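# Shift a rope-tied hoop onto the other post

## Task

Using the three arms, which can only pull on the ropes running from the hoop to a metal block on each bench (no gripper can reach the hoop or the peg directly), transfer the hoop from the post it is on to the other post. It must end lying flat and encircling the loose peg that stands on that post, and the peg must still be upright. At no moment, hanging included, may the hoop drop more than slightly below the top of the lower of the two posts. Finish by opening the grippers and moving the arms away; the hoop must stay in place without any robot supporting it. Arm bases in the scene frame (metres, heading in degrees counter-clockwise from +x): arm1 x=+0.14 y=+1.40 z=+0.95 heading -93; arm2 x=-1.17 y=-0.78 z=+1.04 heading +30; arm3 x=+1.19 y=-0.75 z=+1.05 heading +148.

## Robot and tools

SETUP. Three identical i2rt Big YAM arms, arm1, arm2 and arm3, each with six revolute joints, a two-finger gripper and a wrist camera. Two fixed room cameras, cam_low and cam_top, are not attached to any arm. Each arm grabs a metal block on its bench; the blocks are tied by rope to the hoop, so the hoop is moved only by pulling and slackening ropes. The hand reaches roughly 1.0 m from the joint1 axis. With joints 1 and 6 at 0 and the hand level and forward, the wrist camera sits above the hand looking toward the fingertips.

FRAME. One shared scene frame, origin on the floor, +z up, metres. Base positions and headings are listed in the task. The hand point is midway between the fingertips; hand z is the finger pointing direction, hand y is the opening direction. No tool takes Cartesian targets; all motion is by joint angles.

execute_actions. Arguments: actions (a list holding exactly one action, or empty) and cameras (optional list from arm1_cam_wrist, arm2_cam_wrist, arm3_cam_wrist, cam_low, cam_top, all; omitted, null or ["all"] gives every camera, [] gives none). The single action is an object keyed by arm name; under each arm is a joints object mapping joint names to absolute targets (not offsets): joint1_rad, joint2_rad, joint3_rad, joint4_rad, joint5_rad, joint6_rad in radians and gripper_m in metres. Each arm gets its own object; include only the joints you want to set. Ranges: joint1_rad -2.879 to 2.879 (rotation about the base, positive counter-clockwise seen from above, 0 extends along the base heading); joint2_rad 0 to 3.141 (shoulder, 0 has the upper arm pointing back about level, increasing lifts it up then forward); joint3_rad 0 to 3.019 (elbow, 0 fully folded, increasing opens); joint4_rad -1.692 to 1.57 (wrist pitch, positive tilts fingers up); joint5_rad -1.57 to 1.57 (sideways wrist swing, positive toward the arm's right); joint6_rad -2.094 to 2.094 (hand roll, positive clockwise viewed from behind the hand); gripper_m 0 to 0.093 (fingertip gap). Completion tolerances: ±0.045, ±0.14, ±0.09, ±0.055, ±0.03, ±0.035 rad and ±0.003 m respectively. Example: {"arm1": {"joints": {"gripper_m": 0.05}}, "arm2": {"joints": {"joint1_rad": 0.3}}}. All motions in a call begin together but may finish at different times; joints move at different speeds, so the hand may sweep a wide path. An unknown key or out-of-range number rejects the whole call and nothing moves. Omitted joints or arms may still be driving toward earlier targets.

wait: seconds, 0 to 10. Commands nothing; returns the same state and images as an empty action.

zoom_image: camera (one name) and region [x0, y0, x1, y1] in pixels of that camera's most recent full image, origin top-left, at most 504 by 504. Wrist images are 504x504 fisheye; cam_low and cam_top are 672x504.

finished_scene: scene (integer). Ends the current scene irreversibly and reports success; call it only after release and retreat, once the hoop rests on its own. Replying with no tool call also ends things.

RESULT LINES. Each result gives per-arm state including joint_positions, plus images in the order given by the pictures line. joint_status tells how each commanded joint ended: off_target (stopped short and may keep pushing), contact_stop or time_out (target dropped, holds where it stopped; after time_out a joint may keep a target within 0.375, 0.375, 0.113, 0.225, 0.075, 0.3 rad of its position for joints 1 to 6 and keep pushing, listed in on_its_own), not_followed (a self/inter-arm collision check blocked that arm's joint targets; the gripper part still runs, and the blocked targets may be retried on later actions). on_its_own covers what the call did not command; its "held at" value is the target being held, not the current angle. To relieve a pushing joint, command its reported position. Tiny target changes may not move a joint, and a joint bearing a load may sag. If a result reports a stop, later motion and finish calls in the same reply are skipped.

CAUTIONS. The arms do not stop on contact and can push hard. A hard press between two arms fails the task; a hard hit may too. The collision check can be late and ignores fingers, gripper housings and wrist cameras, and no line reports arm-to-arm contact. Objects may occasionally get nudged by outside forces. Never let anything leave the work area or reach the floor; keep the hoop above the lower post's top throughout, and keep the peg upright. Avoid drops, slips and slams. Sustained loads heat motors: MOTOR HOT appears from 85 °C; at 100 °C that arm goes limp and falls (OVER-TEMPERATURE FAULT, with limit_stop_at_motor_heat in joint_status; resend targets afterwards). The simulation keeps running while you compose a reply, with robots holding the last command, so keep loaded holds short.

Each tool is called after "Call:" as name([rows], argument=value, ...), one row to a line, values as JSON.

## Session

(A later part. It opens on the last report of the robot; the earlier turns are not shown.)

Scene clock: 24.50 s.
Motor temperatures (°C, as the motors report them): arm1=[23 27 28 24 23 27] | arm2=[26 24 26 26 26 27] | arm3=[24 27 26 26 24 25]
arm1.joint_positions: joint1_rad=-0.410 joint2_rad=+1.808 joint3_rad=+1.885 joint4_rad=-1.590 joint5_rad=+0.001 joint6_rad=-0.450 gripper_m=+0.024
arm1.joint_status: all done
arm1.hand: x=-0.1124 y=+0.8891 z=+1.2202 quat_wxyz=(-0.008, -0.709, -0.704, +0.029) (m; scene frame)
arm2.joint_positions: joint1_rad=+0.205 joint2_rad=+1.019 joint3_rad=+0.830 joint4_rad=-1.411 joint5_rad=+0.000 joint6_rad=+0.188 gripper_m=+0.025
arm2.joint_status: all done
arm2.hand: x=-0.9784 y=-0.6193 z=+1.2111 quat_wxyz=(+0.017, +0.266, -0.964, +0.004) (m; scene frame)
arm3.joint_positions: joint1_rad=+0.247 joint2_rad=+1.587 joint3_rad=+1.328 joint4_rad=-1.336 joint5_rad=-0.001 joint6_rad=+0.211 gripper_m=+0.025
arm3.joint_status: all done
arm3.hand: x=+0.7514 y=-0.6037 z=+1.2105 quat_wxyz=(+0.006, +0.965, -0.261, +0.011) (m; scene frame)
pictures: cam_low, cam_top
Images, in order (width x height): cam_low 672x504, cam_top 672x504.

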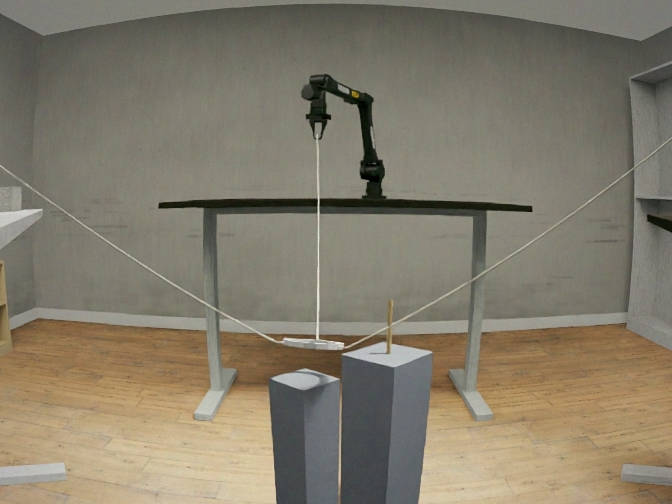

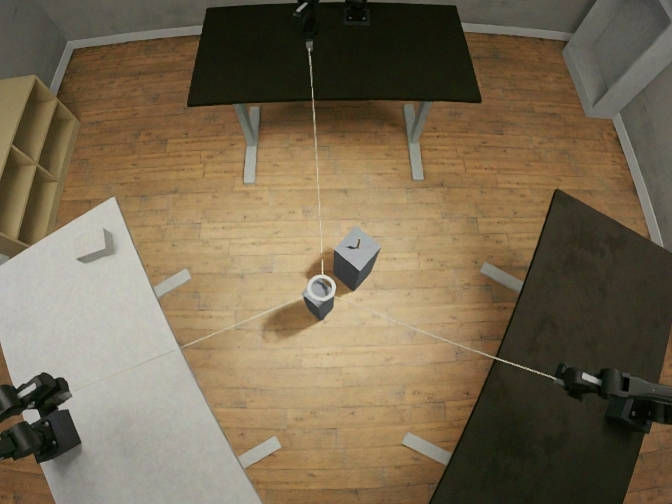

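Call:
execute_actions(actions=[], cameras=["cam_low","cam_top"])

Call:
zoom_image(camera="cam_low", region=[250,280,450,430])

Scene clock: 24.93 s.
Motor temperatures (°C, as the motors report them): arm1=[23 27 28 24 23 27] | arm2=[26 24 26 26 26 27] | arm3=[24 27 26 26 24 25]
arm1.joint_positions: joint1_rad=-0.410 joint2_rad=+1.808 joint3_rad=+1.885 joint4_rad=-1.590 joint5_rad=+0.001 joint6_rad=-0.450 gripper_m=+0.024
arm1.joint_status: all done
arm1.hand: x=-0.1124 y=+0.8891 z=+1.2202 quat_wxyz=(-0.008, -0.709, -0.704, +0.029) (m; scene frame)
arm2.joint_positions: joint1_rad=+0.205 joint2_rad=+1.019 joint3_rad=+0.830 joint4_rad=-1.411 joint5_rad=+0.000 joint6_rad=+0.189 gripper_m=+0.025
arm2.joint_status: all done
arm2.hand: x=-0.9784 y=-0.6193 z=+1.2111 quat_wxyz=(+0.016, +0.265, -0.964, +0.004) (m; scene frame)
arm3.joint_positions: joint1_rad=+0.247 joint2_rad=+1.587 joint3_rad=+1.328 joint4_rad=-1.336 joint5_rad=-0.001 joint6_rad=+0.211 gripper_m=+0.025
arm3.joint_status: all done
arm3.hand: x=+0.7514 y=-0.6037 z=+1.2105 quat_wxyz=(+0.006, +0.965, -0.261, +0.011) (m; scene frame)
pictures: cam_low, cam_top
Images, in order (width x height): cam_low 672x504, cam_top 672x504.

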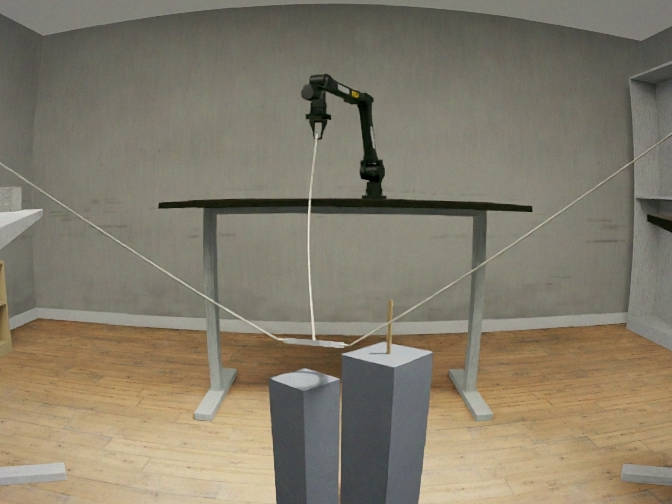

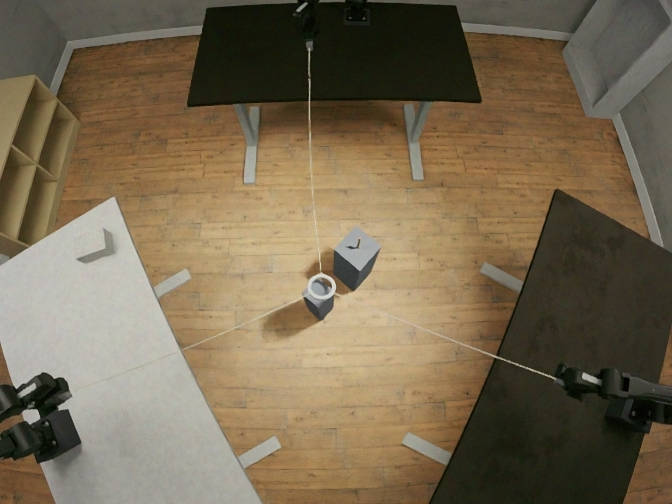

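Region (250, 280, 450, 430) of cam_low's 672x504 image, scaled by 2.520, with more detail than that image has; it fills the top 378 rows of this view, and the rest is white.

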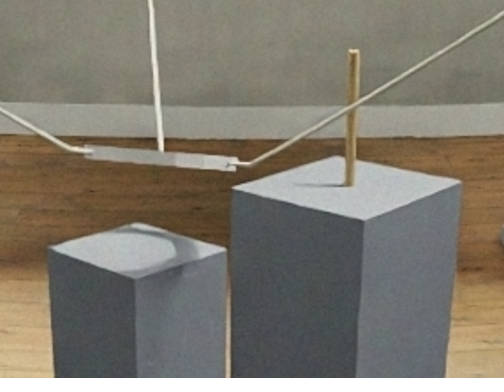

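Call:
execute_actions([
  {"arm1":{"joints":{"joint1_rad":-0.465,"joint2_rad":1.585,"joint3_rad":1.89,"joint4_rad":-1.67,"joint6_rad":-0.5}},"arm2":{"joints":{"joint1_rad":0.41,"joint2_rad":0.93,"joint3_rad":0.95,"joint4_rad":-1.52,"joint6_rad":0.39}},"arm3":{"joints":{"joint1_rad":0.145,"joint2_rad":1.49,"joint3_rad":1.435,"joint4_rad":-1.48,"joint6_rad":0.12}}},
], cameras=["cam_low","cam_top"])

Scene clock: 27.57 s.
Motor temperatures (°C, as the motors report them): arm1=[23 27 28 24 23 27] | arm2=[26 24 27 26 26 27] | arm3=[24 27 27 26 24 25]
arm1.joint_positions: joint1_rad=-0.468 joint2_rad=+1.605 joint3_rad=+1.874 joint4_rad=-1.663 joint5_rad=+0.001 joint6_rad=-0.490 gripper_m=+0.024
arm1.joint_status: all done
arm1.hand: x=-0.1125 y=+0.9546 z=+1.3201 quat_wxyz=(-0.023, -0.712, -0.696, +0.087) (m; scene frame)
arm2.joint_positions: joint1_rad=+0.407 joint2_rad=+0.936 joint3_rad=+0.891 joint4_rad=-1.501 joint5_rad=+0.001 joint6_rad=+0.378 gripper_m=+0.025
arm2.joint_status: all done
arm2.hand: x=-1.0205 y=-0.5930 z=+1.2532 quat_wxyz=(-0.007, +0.271, -0.962, -0.010) (m; scene frame)
arm3.joint_positions: joint1_rad=+0.134 joint2_rad=+1.505 joint3_rad=+1.388 joint4_rad=-1.464 joint5_rad=+0.001 joint6_rad=+0.130 gripper_m=+0.025
arm3.joint_status: all done
arm3.hand: x=+0.7866 y=-0.5624 z=+1.2681 quat_wxyz=(+0.005, +0.961, -0.276, +0.004) (m; scene frame)
pictures: cam_low, cam_top
Images, in order (width x height): cam_low 672x504, cam_top 672x504.

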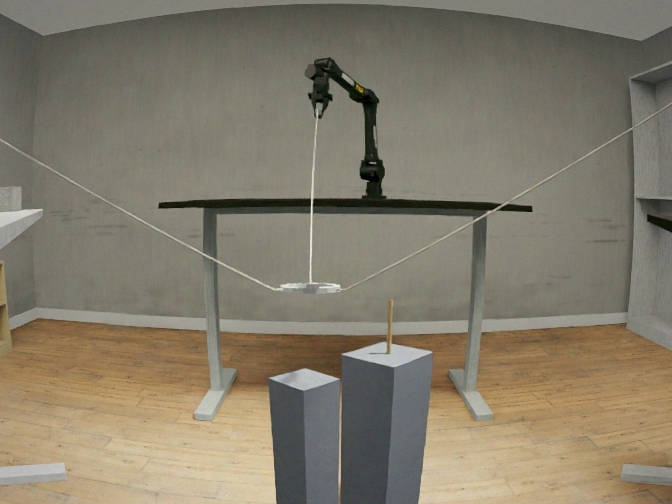

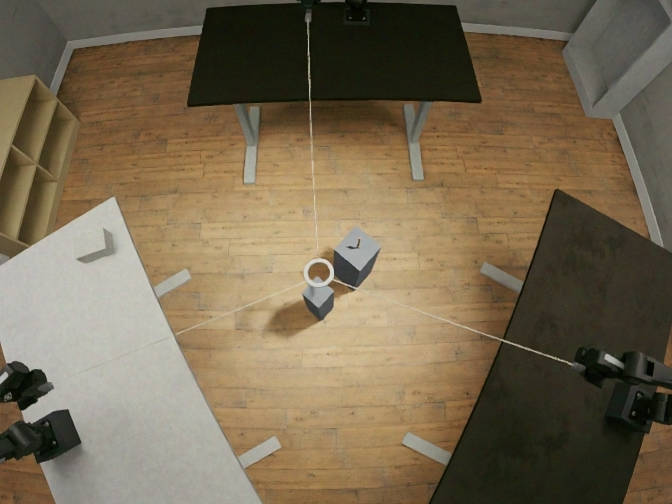

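Call:
execute_actions([
  {"arm1":{"joints":{"joint1_rad":-0.354,"joint2_rad":1.245,"joint3_rad":1.61,"joint4_rad":-1.69,"joint6_rad":-0.4}},"arm2":{"joints":{"joint1_rad":0.33,"joint2_rad":1.32,"joint3_rad":1.33,"joint4_rad":-1.5,"joint6_rad":0.32}},"arm3":{"joints":{"joint1_rad":-0.187,"joint2_rad":1.42,"joint3_rad":1.44,"joint4_rad":-1.55,"joint6_rad":-0.22}}},
], cameras=["cam_low","cam_top"])

Scene clock: 29.77 s.
Motor temperatures (°C, as the motors report them): arm1=[23 27 29 24 23 27] | arm2=[26 24 27 26 26 27] | arm3=[24 27 27 26 24 25]
arm1.joint_positions: joint1_rad=-0.348 joint2_rad=+1.261 joint3_rad=+1.604 joint4_rad=-1.685 joint5_rad=-0.001 joint6_rad=-0.412 gripper_m=+0.024
arm1.joint_status: all done
arm1.hand: x=-0.0080 y=+1.0453 z=+1.3542 quat_wxyz=(-0.042, -0.696, -0.709, +0.108) (m; scene frame)
arm2.joint_positions: joint1_rad=+0.331 joint2_rad=+1.324 joint3_rad=+1.260 joint4_rad=-1.501 joint5_rad=+0.001 joint6_rad=+0.331 gripper_m=+0.025
arm2.joint_status: all done
arm2.hand: x=-0.9152 y=-0.5007 z=+1.2836 quat_wxyz=(+0.001, +0.257, -0.966, -0.004) (m; scene frame)
arm3.joint_positions: joint1_rad=-0.194 joint2_rad=+1.446 joint3_rad=+1.388 joint4_rad=-1.534 joint5_rad=+0.001 joint6_rad=-0.210 gripper_m=+0.025
arm3.joint_status: all done
arm3.hand: x=+0.8844 y=-0.4588 z=+1.2912 quat_wxyz=(+0.009, +0.963, -0.271, +0.008) (m; scene frame)
pictures: cam_low, cam_top
Images, in order (width x height): cam_low 672x504, cam_top 672x504.

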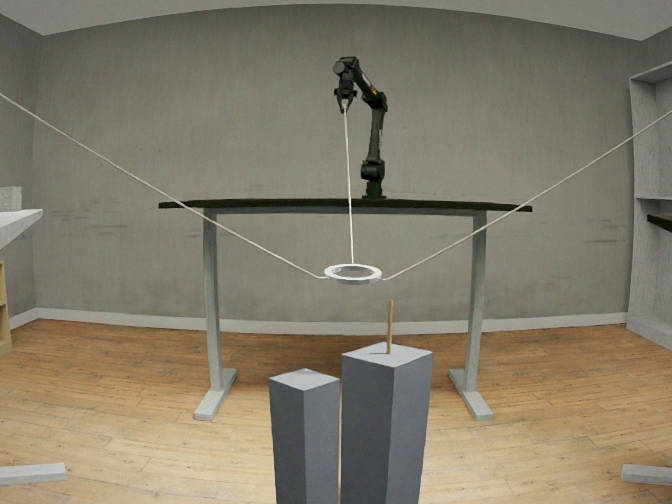

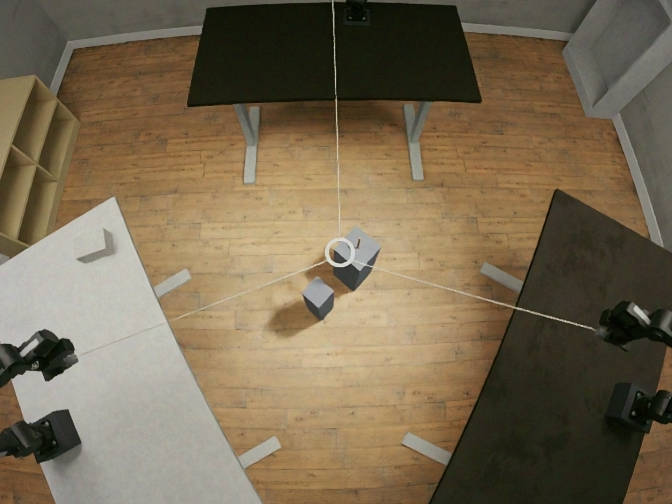

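Call:
execute_actions([
  {"arm1":{"joints":{"joint1_rad":-0.15,"joint2_rad":0.93,"joint3_rad":1.39,"joint6_rad":-0.19}},"arm2":{"joints":{"joint1_rad":0.295,"joint2_rad":1.675,"joint3_rad":1.735,"joint4_rad":-1.53,"joint6_rad":0.28}},"arm3":{"joints":{"joint1_rad":-0.51,"joint2_rad":1.44,"joint3_rad":1.48,"joint6_rad":-0.56}}},
], cameras=[])

Call:
execute_actions(actions=[], cameras=["cam_low","cam_top"])

Call:
zoom_image(camera="cam_top", region=[310,190,410,290])

Scene clock: 31.47 s.
Motor temperatures (°C, as the motors report them): arm1=[23 27 29 24 23 27] | arm2=[26 24 28 26 26 27] | arm3=[24 27 27 26 24 25]
arm1.joint_positions: joint1_rad=-0.143 joint2_rad=+0.942 joint3_rad=+1.385 joint4_rad=-1.686 joint5_rad=-0.001 joint6_rad=-0.202 gripper_m=+0.024
arm1.joint_status: all done
arm1.hand: x=+0.0883 y=+1.1288 z=+1.3602 quat_wxyz=(-0.090, -0.693, -0.703, +0.137) (m; scene frame)
arm2.joint_positions: joint1_rad=+0.297 joint2_rad=+1.687 joint3_rad=+1.665 joint4_rad=-1.516 joint5_rad=+0.001 joint6_rad=+0.291 gripper_m=+0.025
arm2.joint_status: all done
arm2.hand: x=-0.8062 y=-0.4034 z=+1.2839 quat_wxyz=(-0.011, +0.260, -0.965, -0.011) (m; scene frame)
arm3.joint_positions: joint1_rad=-0.514 joint2_rad=+1.446 joint3_rad=+1.427 joint4_rad=-1.536 joint5_rad=+0.000 joint6_rad=-0.549 gripper_m=+0.025
arm3.joint_status: all done
arm3.hand: x=+0.9858 y=-0.3692 z=+1.3046 quat_wxyz=(-0.001, +0.965, -0.261, -0.007) (m; scene frame)
pictures: none
No camera images: the call's "cameras" was empty. Leave "cameras" out to get every camera's image.

Scene clock: 31.47 s.
Motor temperatures (°C, as the motors report them): arm1=[23 27 29 24 23 27] | arm2=[26 24 28 26 26 27] | arm3=[24 27 27 26 24 25]
arm1.joint_positions: joint1_rad=-0.143 joint2_rad=+0.942 joint3_rad=+1.385 joint4_rad=-1.686 joint5_rad=-0.001 joint6_rad=-0.202 gripper_m=+0.024
arm1.joint_status: all done
arm1.hand: x=+0.0883 y=+1.1288 z=+1.3602 quat_wxyz=(-0.090, -0.693, -0.703, +0.137) (m; scene frame)
arm2.joint_positions: joint1_rad=+0.297 joint2_rad=+1.687 joint3_rad=+1.665 joint4_rad=-1.516 joint5_rad=+0.001 joint6_rad=+0.291 gripper_m=+0.025
arm2.joint_status: all done
arm2.hand: x=-0.8062 y=-0.4034 z=+1.2839 quat_wxyz=(-0.011, +0.260, -0.965, -0.011) (m; scene frame)
arm3.joint_positions: joint1_rad=-0.514 joint2_rad=+1.446 joint3_rad=+1.427 joint4_rad=-1.536 joint5_rad=+0.000 joint6_rad=-0.549 gripper_m=+0.025
arm3.joint_status: all done
arm3.hand: x=+0.9858 y=-0.3692 z=+1.3046 quat_wxyz=(-0.001, +0.965, -0.261, -0.007) (m; scene frame)
pictures: cam_low, cam_top
Images, in order (width x height): cam_low 672x504, cam_top 672x504.

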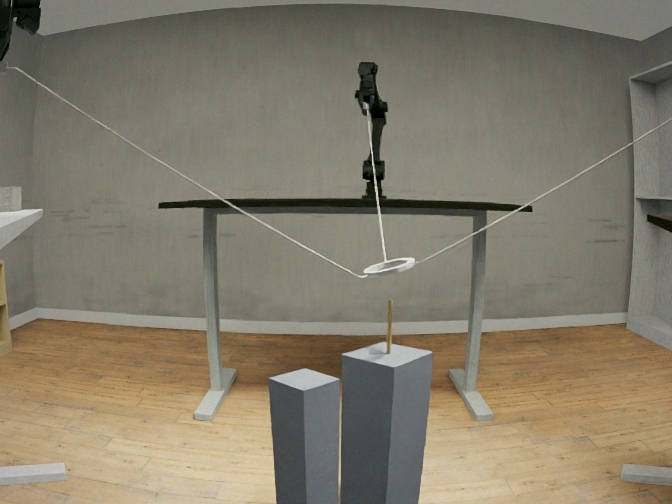

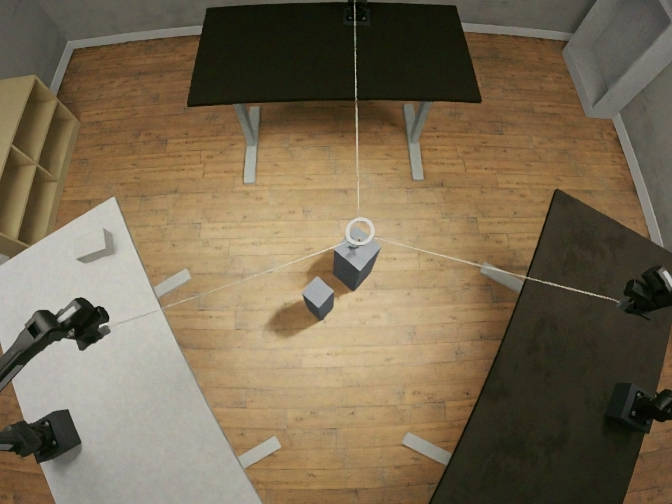

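Region (310, 190, 410, 290) of cam_top's 672x504 image, scaled by 5.040, with more detail than that image has.

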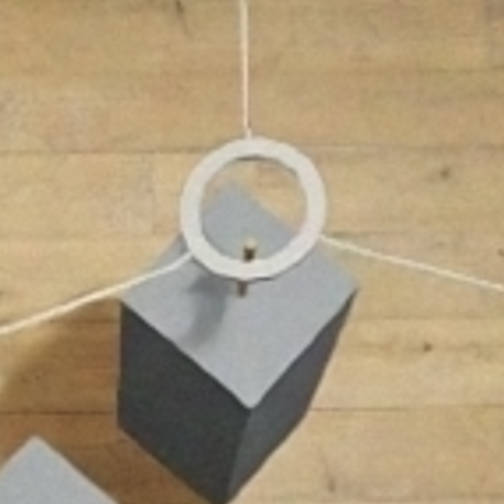

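Call:
execute_actions([
  {"arm1":{"joints":{"joint2_rad":1.07,"joint3_rad":1.185,"joint4_rad":-1.68}},"arm2":{"joints":{"joint2_rad":1.74,"joint3_rad":1.41,"joint4_rad":-1.19}},"arm3":{"joints":{"joint2_rad":1.5,"joint3_rad":1.18,"joint4_rad":-1.215}}},
], cameras=["cam_low","cam_top"])

Call:
zoom_image(camera="cam_top", region=[310,190,410,290])

Scene clock: 33.37 s.
Motor temperatures (°C, as the motors report them): arm1=[23 27 29 24 23 27] | arm2=[26 24 28 26 26 27] | arm3=[24 27 28 26 24 25]
arm1.joint_positions: joint1_rad=-0.143 joint2_rad=+1.082 joint3_rad=+1.168 joint4_rad=-1.680 joint5_rad=-0.001 joint6_rad=-0.202 gripper_m=+0.024
arm1.joint_status: all done
arm1.hand: x=+0.0877 y=+1.1283 z=+1.2364 quat_wxyz=(+0.008, -0.702, -0.712, -0.009) (m; scene frame)
arm2.joint_positions: joint1_rad=+0.297 joint2_rad=+1.752 joint3_rad=+1.403 joint4_rad=-1.201 joint5_rad=+0.001 joint6_rad=+0.291 gripper_m=+0.025
arm2.joint_status: all done
arm2.hand: x=-0.8086 y=-0.4045 z=+1.1538 quat_wxyz=(-0.006, +0.260, -0.966, -0.008) (m; scene frame)
arm3.joint_positions: joint1_rad=-0.514 joint2_rad=+1.523 joint3_rad=+1.159 joint4_rad=-1.222 joint5_rad=-0.001 joint6_rad=-0.550 gripper_m=+0.025
arm3.joint_status: all done
arm3.hand: x=+0.9867 y=-0.3734 z=+1.1731 quat_wxyz=(+0.011, +0.965, -0.261, +0.004) (m; scene frame)
pictures: cam_low, cam_top
Images, in order (width x height): cam_low 672x504, cam_top 672x504.

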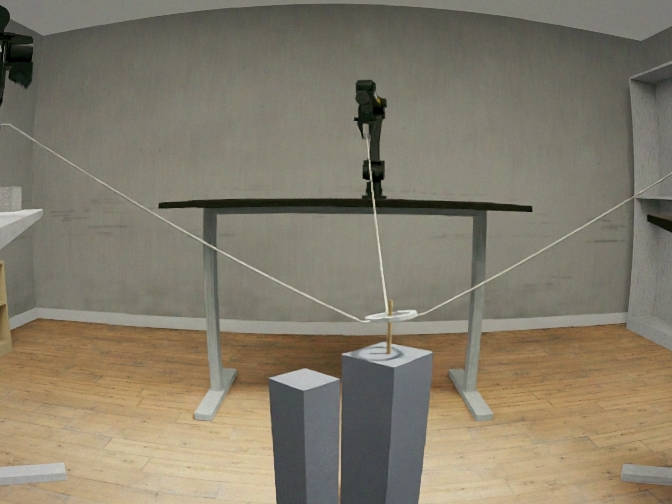

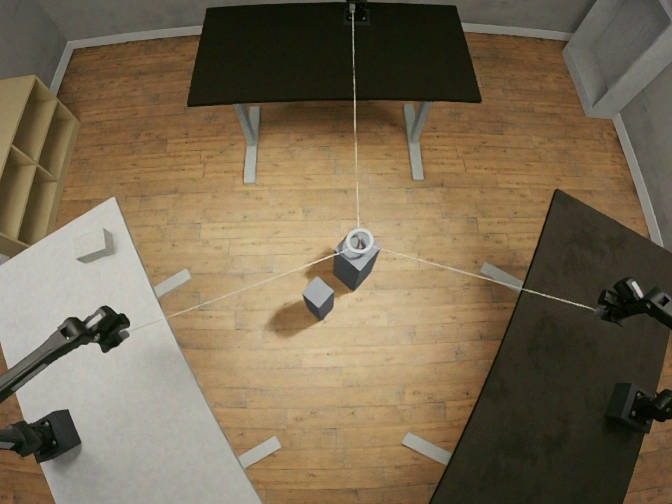

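Region (310, 190, 410, 290) of cam_top's 672x504 image, scaled by 5.040, with more detail than that image has.

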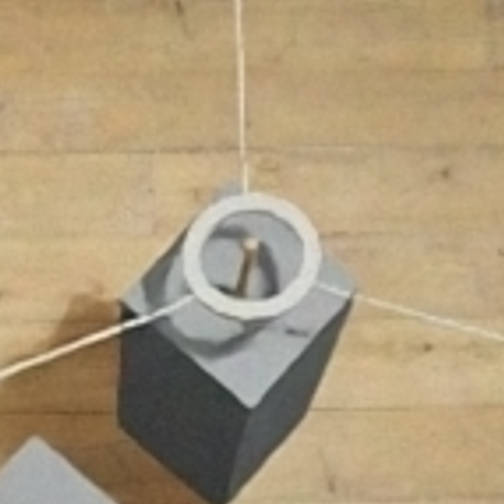

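Call:
execute_actions([
  {"arm1":{"joints":{"joint2_rad":1.19,"joint3_rad":1.14,"joint4_rad":-1.5}},"arm2":{"joints":{"joint2_rad":1.88,"joint3_rad":1.272,"joint4_rad":-0.915}},"arm3":{"joints":{"joint1_rad":-0.46,"joint2_rad":1.64,"joint3_rad":1.245,"joint4_rad":-1.12,"joint6_rad":-0.5}}},
], cameras=["cam_low","cam_top"])

Call:
zoom_image(camera="cam_top", region=[310,190,410,290])

Scene clock: 35.13 s.
Motor temperatures (°C, as the motors report them): arm1=[23 27 29 24 23 27] | arm2=[26 25 27 26 26 27] | arm3=[24 27 28 26 24 25]
arm1.joint_positions: joint1_rad=-0.143 joint2_rad=+1.207 joint3_rad=+1.134 joint4_rad=-1.508 joint5_rad=-0.001 joint6_rad=-0.201 gripper_m=+0.024
arm1.joint_status: all done
arm1.hand: x=+0.0780 y=+1.0790 z=+1.1876 quat_wxyz=(+0.004, -0.703, -0.712, -0.003) (m; scene frame)
arm2.joint_positions: joint1_rad=+0.297 joint2_rad=+1.900 joint3_rad=+1.260 joint4_rad=-0.931 joint5_rad=+0.001 joint6_rad=+0.291 gripper_m=+0.025
arm2.joint_status: all done
arm2.hand: x=-0.8139 y=-0.4087 z=+1.0320 quat_wxyz=(+0.003, +0.260, -0.966, -0.002) (m; scene frame)
arm3.joint_positions: joint1_rad=-0.456 joint2_rad=+1.662 joint3_rad=+1.207 joint4_rad=-1.125 joint5_rad=-0.001 joint6_rad=-0.509 gripper_m=+0.025
arm3.joint_status: all done
arm3.hand: x=+0.9442 y=-0.3516 z=+1.1312 quat_wxyz=(+0.008, +0.967, -0.253, +0.001) (m; scene frame)
pictures: cam_low, cam_top
Images, in order (width x height): cam_low 672x504, cam_top 672x504.

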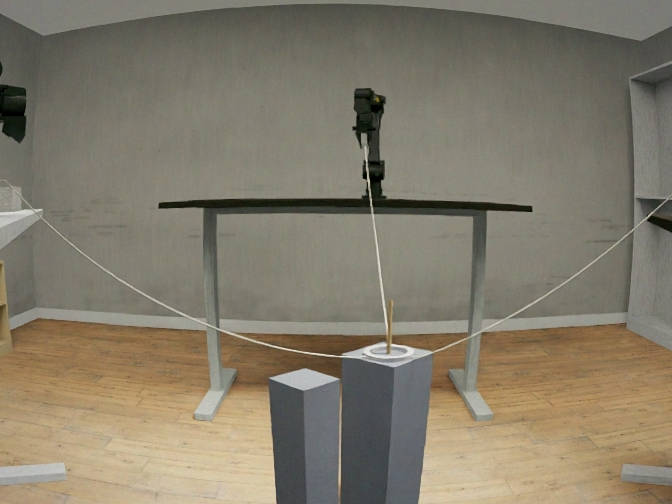

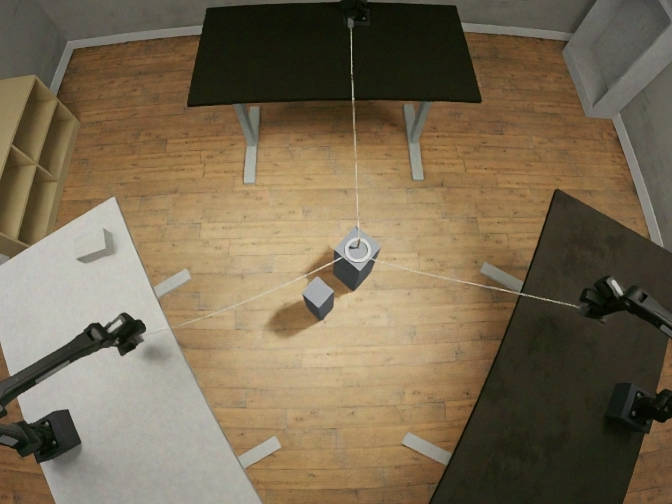

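Region (310, 190, 410, 290) of cam_top's 672x504 image, scaled by 5.040, with more detail than that image has.

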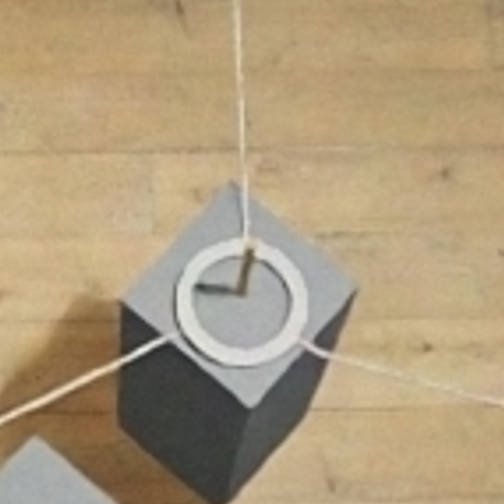

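Call:
execute_actions([
  {"arm1":{"joints":{"joint1_rad":0,"joint2_rad":1.9,"joint3_rad":1.52,"joint4_rad":-1.14,"joint6_rad":0}},"arm2":{"joints":{"joint1_rad":0.12,"joint2_rad":2.02,"joint3_rad":1.45,"joint4_rad":-0.9,"joint6_rad":0.05}},"arm3":{"joints":{"joint1_rad":-0.15,"joint2_rad":2.02,"joint3_rad":1.5,"joint4_rad":-0.98,"joint6_rad":-0.2}}},
], cameras=["cam_top"])

Call:
execute_actions([
  {"arm1":{"joints":{"joint2_rad":1.96,"joint3_rad":1.44,"joint4_rad":-1.02}},"arm2":{"joints":{"joint2_rad":2.095,"joint3_rad":1.38,"joint4_rad":-0.81}},"arm3":{"joints":{"joint2_rad":2.115,"joint3_rad":1.44,"joint4_rad":-0.85}}},
])

Scene clock: 37.53 s.
Motor temperatures (°C, as the motors report them): arm1=[23 27 29 24 23 27] | arm2=[26 25 28 26 26 27] | arm3=[24 27 28 26 24 25]
arm1.joint_positions: joint1_rad=+0.007 joint2_rad=+1.921 joint3_rad=+1.483 joint4_rad=-1.144 joint5_rad=-0.001 joint6_rad=-0.012 gripper_m=+0.024
arm1.joint_status: all done
arm1.hand: x=+0.1171 y=+0.8440 z=+1.0074 quat_wxyz=(+0.005, -0.717, -0.697, -0.003) (m; scene frame)
arm2.joint_positions: joint1_rad=+0.119 joint2_rad=+2.013 joint3_rad=+1.396 joint4_rad=-0.909 joint5_rad=+0.002 joint6_rad=+0.061 gripper_m=+0.025
arm2.joint_status: all done
arm2.hand: x=-0.7106 y=-0.4452 z=+1.0155 quat_wxyz=(-0.018, +0.285, -0.958, -0.009) (m; scene frame)
arm3.joint_positions: joint1_rad=-0.153 joint2_rad=+2.054 joint3_rad=+1.470 joint4_rad=-0.982 joint5_rad=-0.001 joint6_rad=-0.209 gripper_m=+0.025
arm3.joint_status: all done
arm3.hand: x=+0.7511 y=-0.3690 z=+1.0218 quat_wxyz=(+0.004, +0.968, -0.251, -0.004) (m; scene frame)
pictures: cam_top
Images, in order (width x height): cam_top 672x504.

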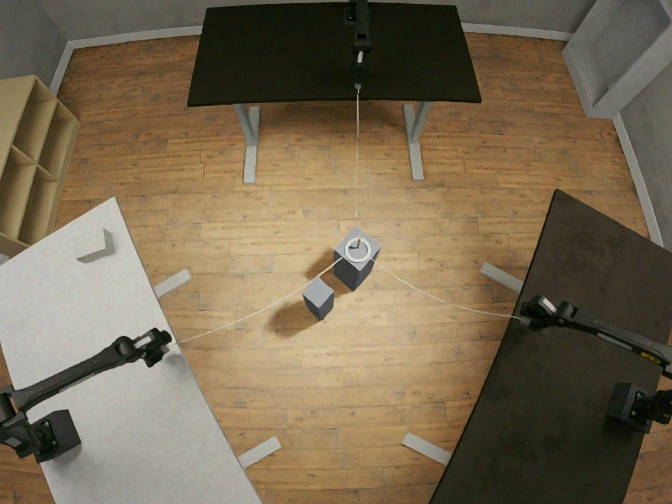

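Scene clock: 38.50 s.
Motor temperatures (°C, as the motors report them): arm1=[23 27 29 24 23 27] | arm2=[26 25 27 26 26 27] | arm3=[24 27 28 26 24 25]
arm1.joint_positions: joint1_rad=+0.007 joint2_rad=+1.960 joint3_rad=+1.441 joint4_rad=-1.030 joint5_rad=-0.001 joint6_rad=-0.011 gripper_m=+0.024
arm1.joint_status: all done
arm1.hand: x=+0.1166 y=+0.8371 z=+0.9724 quat_wxyz=(-0.006, -0.717, -0.697, +0.009) (m; scene frame)
arm2.joint_positions: joint1_rad=+0.119 joint2_rad=+2.089 joint3_rad=+1.379 joint4_rad=-0.827 joint5_rad=+0.002 joint6_rad=+0.061 gripper_m=+0.025
arm2.joint_status: all done
arm2.hand: x=-0.7124 y=-0.4460 z=+0.9694 quat_wxyz=(-0.013, +0.285, -0.958, -0.008) (m; scene frame)
arm3.joint_positions: joint1_rad=-0.152 joint2_rad=+2.119 joint3_rad=+1.432 joint4_rad=-0.860 joint5_rad=+0.000 joint6_rad=-0.209 gripper_m=+0.025
arm3.joint_status: all done
arm3.hand: x=+0.7506 y=-0.3692 z=+0.9744 quat_wxyz=(-0.001, +0.968, -0.251, -0.012) (m; scene frame)
pictures: arm1_cam_wrist, arm2_cam_wrist, arm3_cam_wrist, cam_low, cam_top
Images, in order (width x height): arm1_cam_wrist 504x504, arm2_cam_wrist 504x504, arm3_cam_wrist 504x504, cam_low 672x504, cam_top 672x504.

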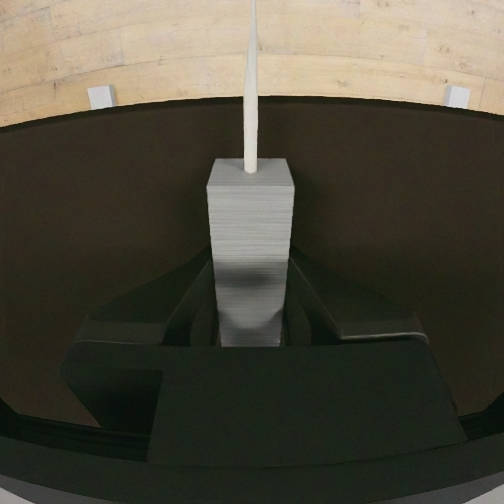

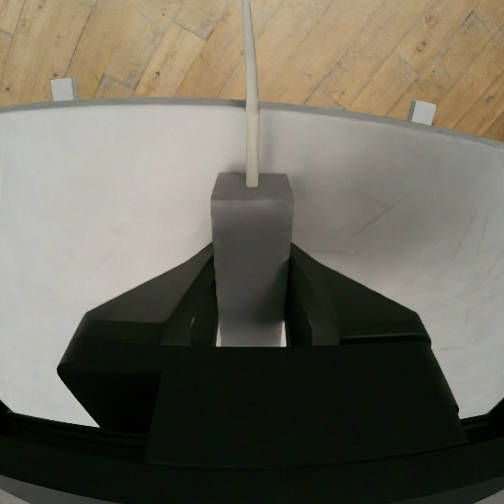

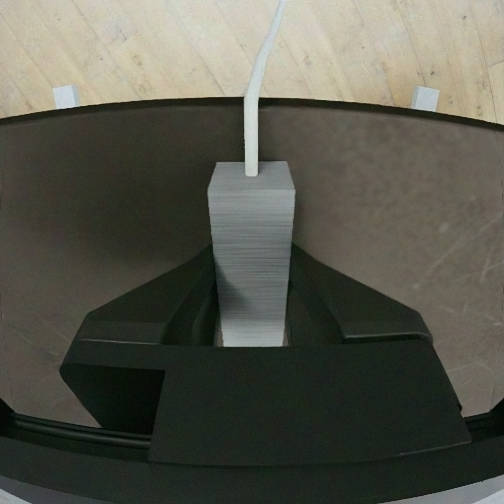

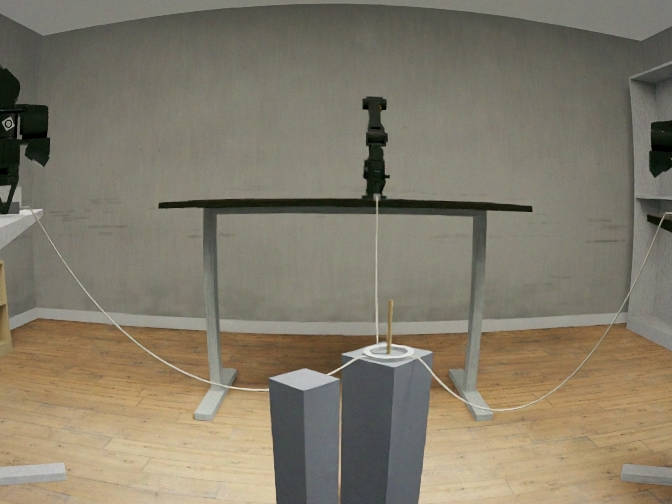

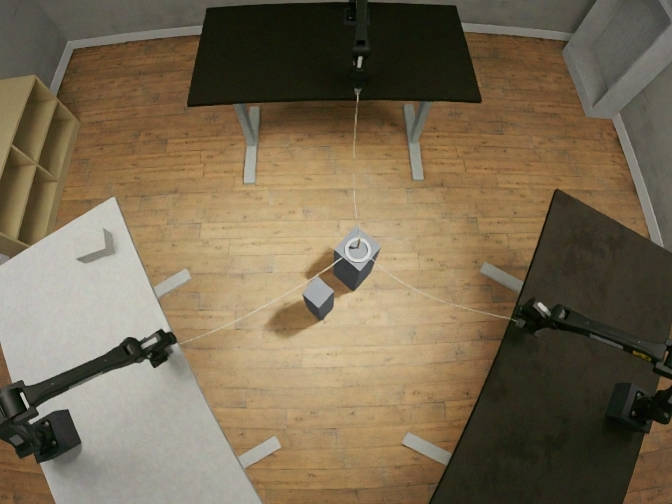

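Call:
execute_actions([
  {"arm1":{"joints":{"gripper_m":0.07}},"arm2":{"joints":{"gripper_m":0.07}},"arm3":{"joints":{"gripper_m":0.07}}},
], cameras=[])

Call:
execute_actions([
  {"arm1":{"joints":{"joint2_rad":1.5}},"arm2":{"joints":{"joint2_rad":1.6}},"arm3":{"joints":{"joint2_rad":1.6}}},
], cameras=["cam_low","cam_top"])

Scene clock: 40.63 s.
Motor temperatures (°C, as the motors report them): arm1=[23 27 29 24 23 27] | arm2=[26 25 27 26 26 27] | arm3=[24 27 28 26 24 25]
arm1.joint_positions: joint1_rad=+0.007 joint2_rad=+1.960 joint3_rad=+1.441 joint4_rad=-1.030 joint5_rad=-0.001 joint6_rad=-0.011 gripper_m=+0.070
arm1.joint_status: all done
arm1.hand: x=+0.1166 y=+0.8371 z=+0.9724 quat_wxyz=(-0.006, -0.717, -0.697, +0.009) (m; scene frame)
arm2.joint_positions: joint1_rad=+0.119 joint2_rad=+2.089 joint3_rad=+1.379 joint4_rad=-0.827 joint5_rad=+0.002 joint6_rad=+0.061 gripper_m=+0.070
arm2.joint_status: all done
arm2.hand: x=-0.7124 y=-0.4460 z=+0.9694 quat_wxyz=(-0.013, +0.285, -0.958, -0.008) (m; scene frame)
arm3.joint_positions: joint1_rad=-0.152 joint2_rad=+2.119 joint3_rad=+1.432 joint4_rad=-0.860 joint5_rad=+0.000 joint6_rad=-0.208 gripper_m=+0.070
arm3.joint_status: all done
arm3.hand: x=+0.7506 y=-0.3692 z=+0.9744 quat_wxyz=(-0.001, +0.968, -0.251, -0.012) (m; scene frame)
pictures: none
No camera images: the call's "cameras" was empty. Leave "cameras" out to get every camera's image.

Scene clock: 42.17 s.
Motor temperatures (°C, as the motors report them): arm1=[23 27 29 24 23 27] | arm2=[26 25 27 26 26 27] | arm3=[24 27 28 26 24 25]
arm1.joint_positions: joint1_rad=+0.007 joint2_rad=+1.506 joint3_rad=+1.430 joint4_rad=-1.029 joint5_rad=-0.001 joint6_rad=-0.011 gripper_m=+0.070
arm1.joint_status: all done
arm1.hand: x=+0.1180 y=+0.8461 z=+1.2167 quat_wxyz=(-0.158, -0.697, -0.679, +0.169) (m; scene frame)
arm2.joint_positions: joint1_rad=+0.119 joint2_rad=+1.582 joint3_rad=+1.373 joint4_rad=-0.825 joint5_rad=+0.002 joint6_rad=+0.061 gripper_m=+0.070
arm2.joint_status: all done
arm2.hand: x=-0.6882 y=-0.4307 z=+1.2561 quat_wxyz=(-0.246, +0.274, -0.925, -0.093) (m; scene frame)
arm3.joint_positions: joint1_rad=-0.152 joint2_rad=+1.602 joint3_rad=+1.422 joint4_rad=-0.860 joint5_rad=+0.000 joint6_rad=-0.208 gripper_m=+0.070
arm3.joint_status: all done
arm3.hand: x=+0.7342 y=-0.3512 z=+1.2707 quat_wxyz=(-0.113, +0.934, -0.244, -0.236) (m; scene frame)
pictures: cam_low, cam_top
Images, in order (width x height): cam_low 672x504, cam_top 672x504.

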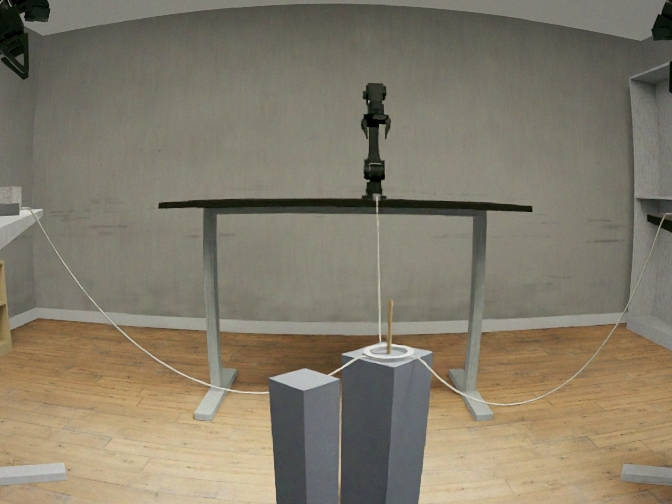

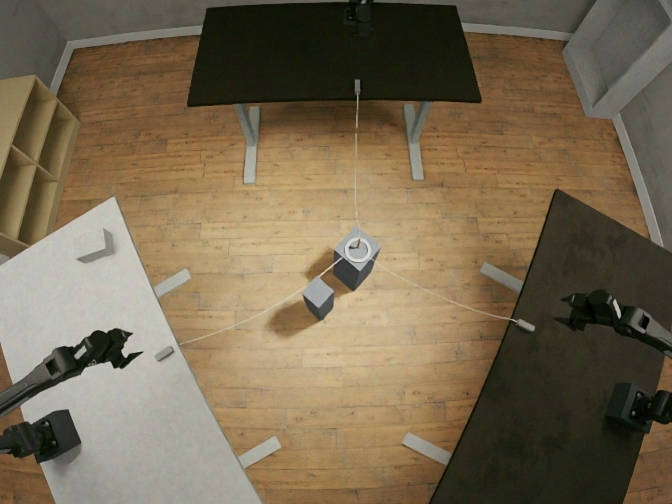

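Call:
finished_scene(scene=1)

The scene is finished: the task was done.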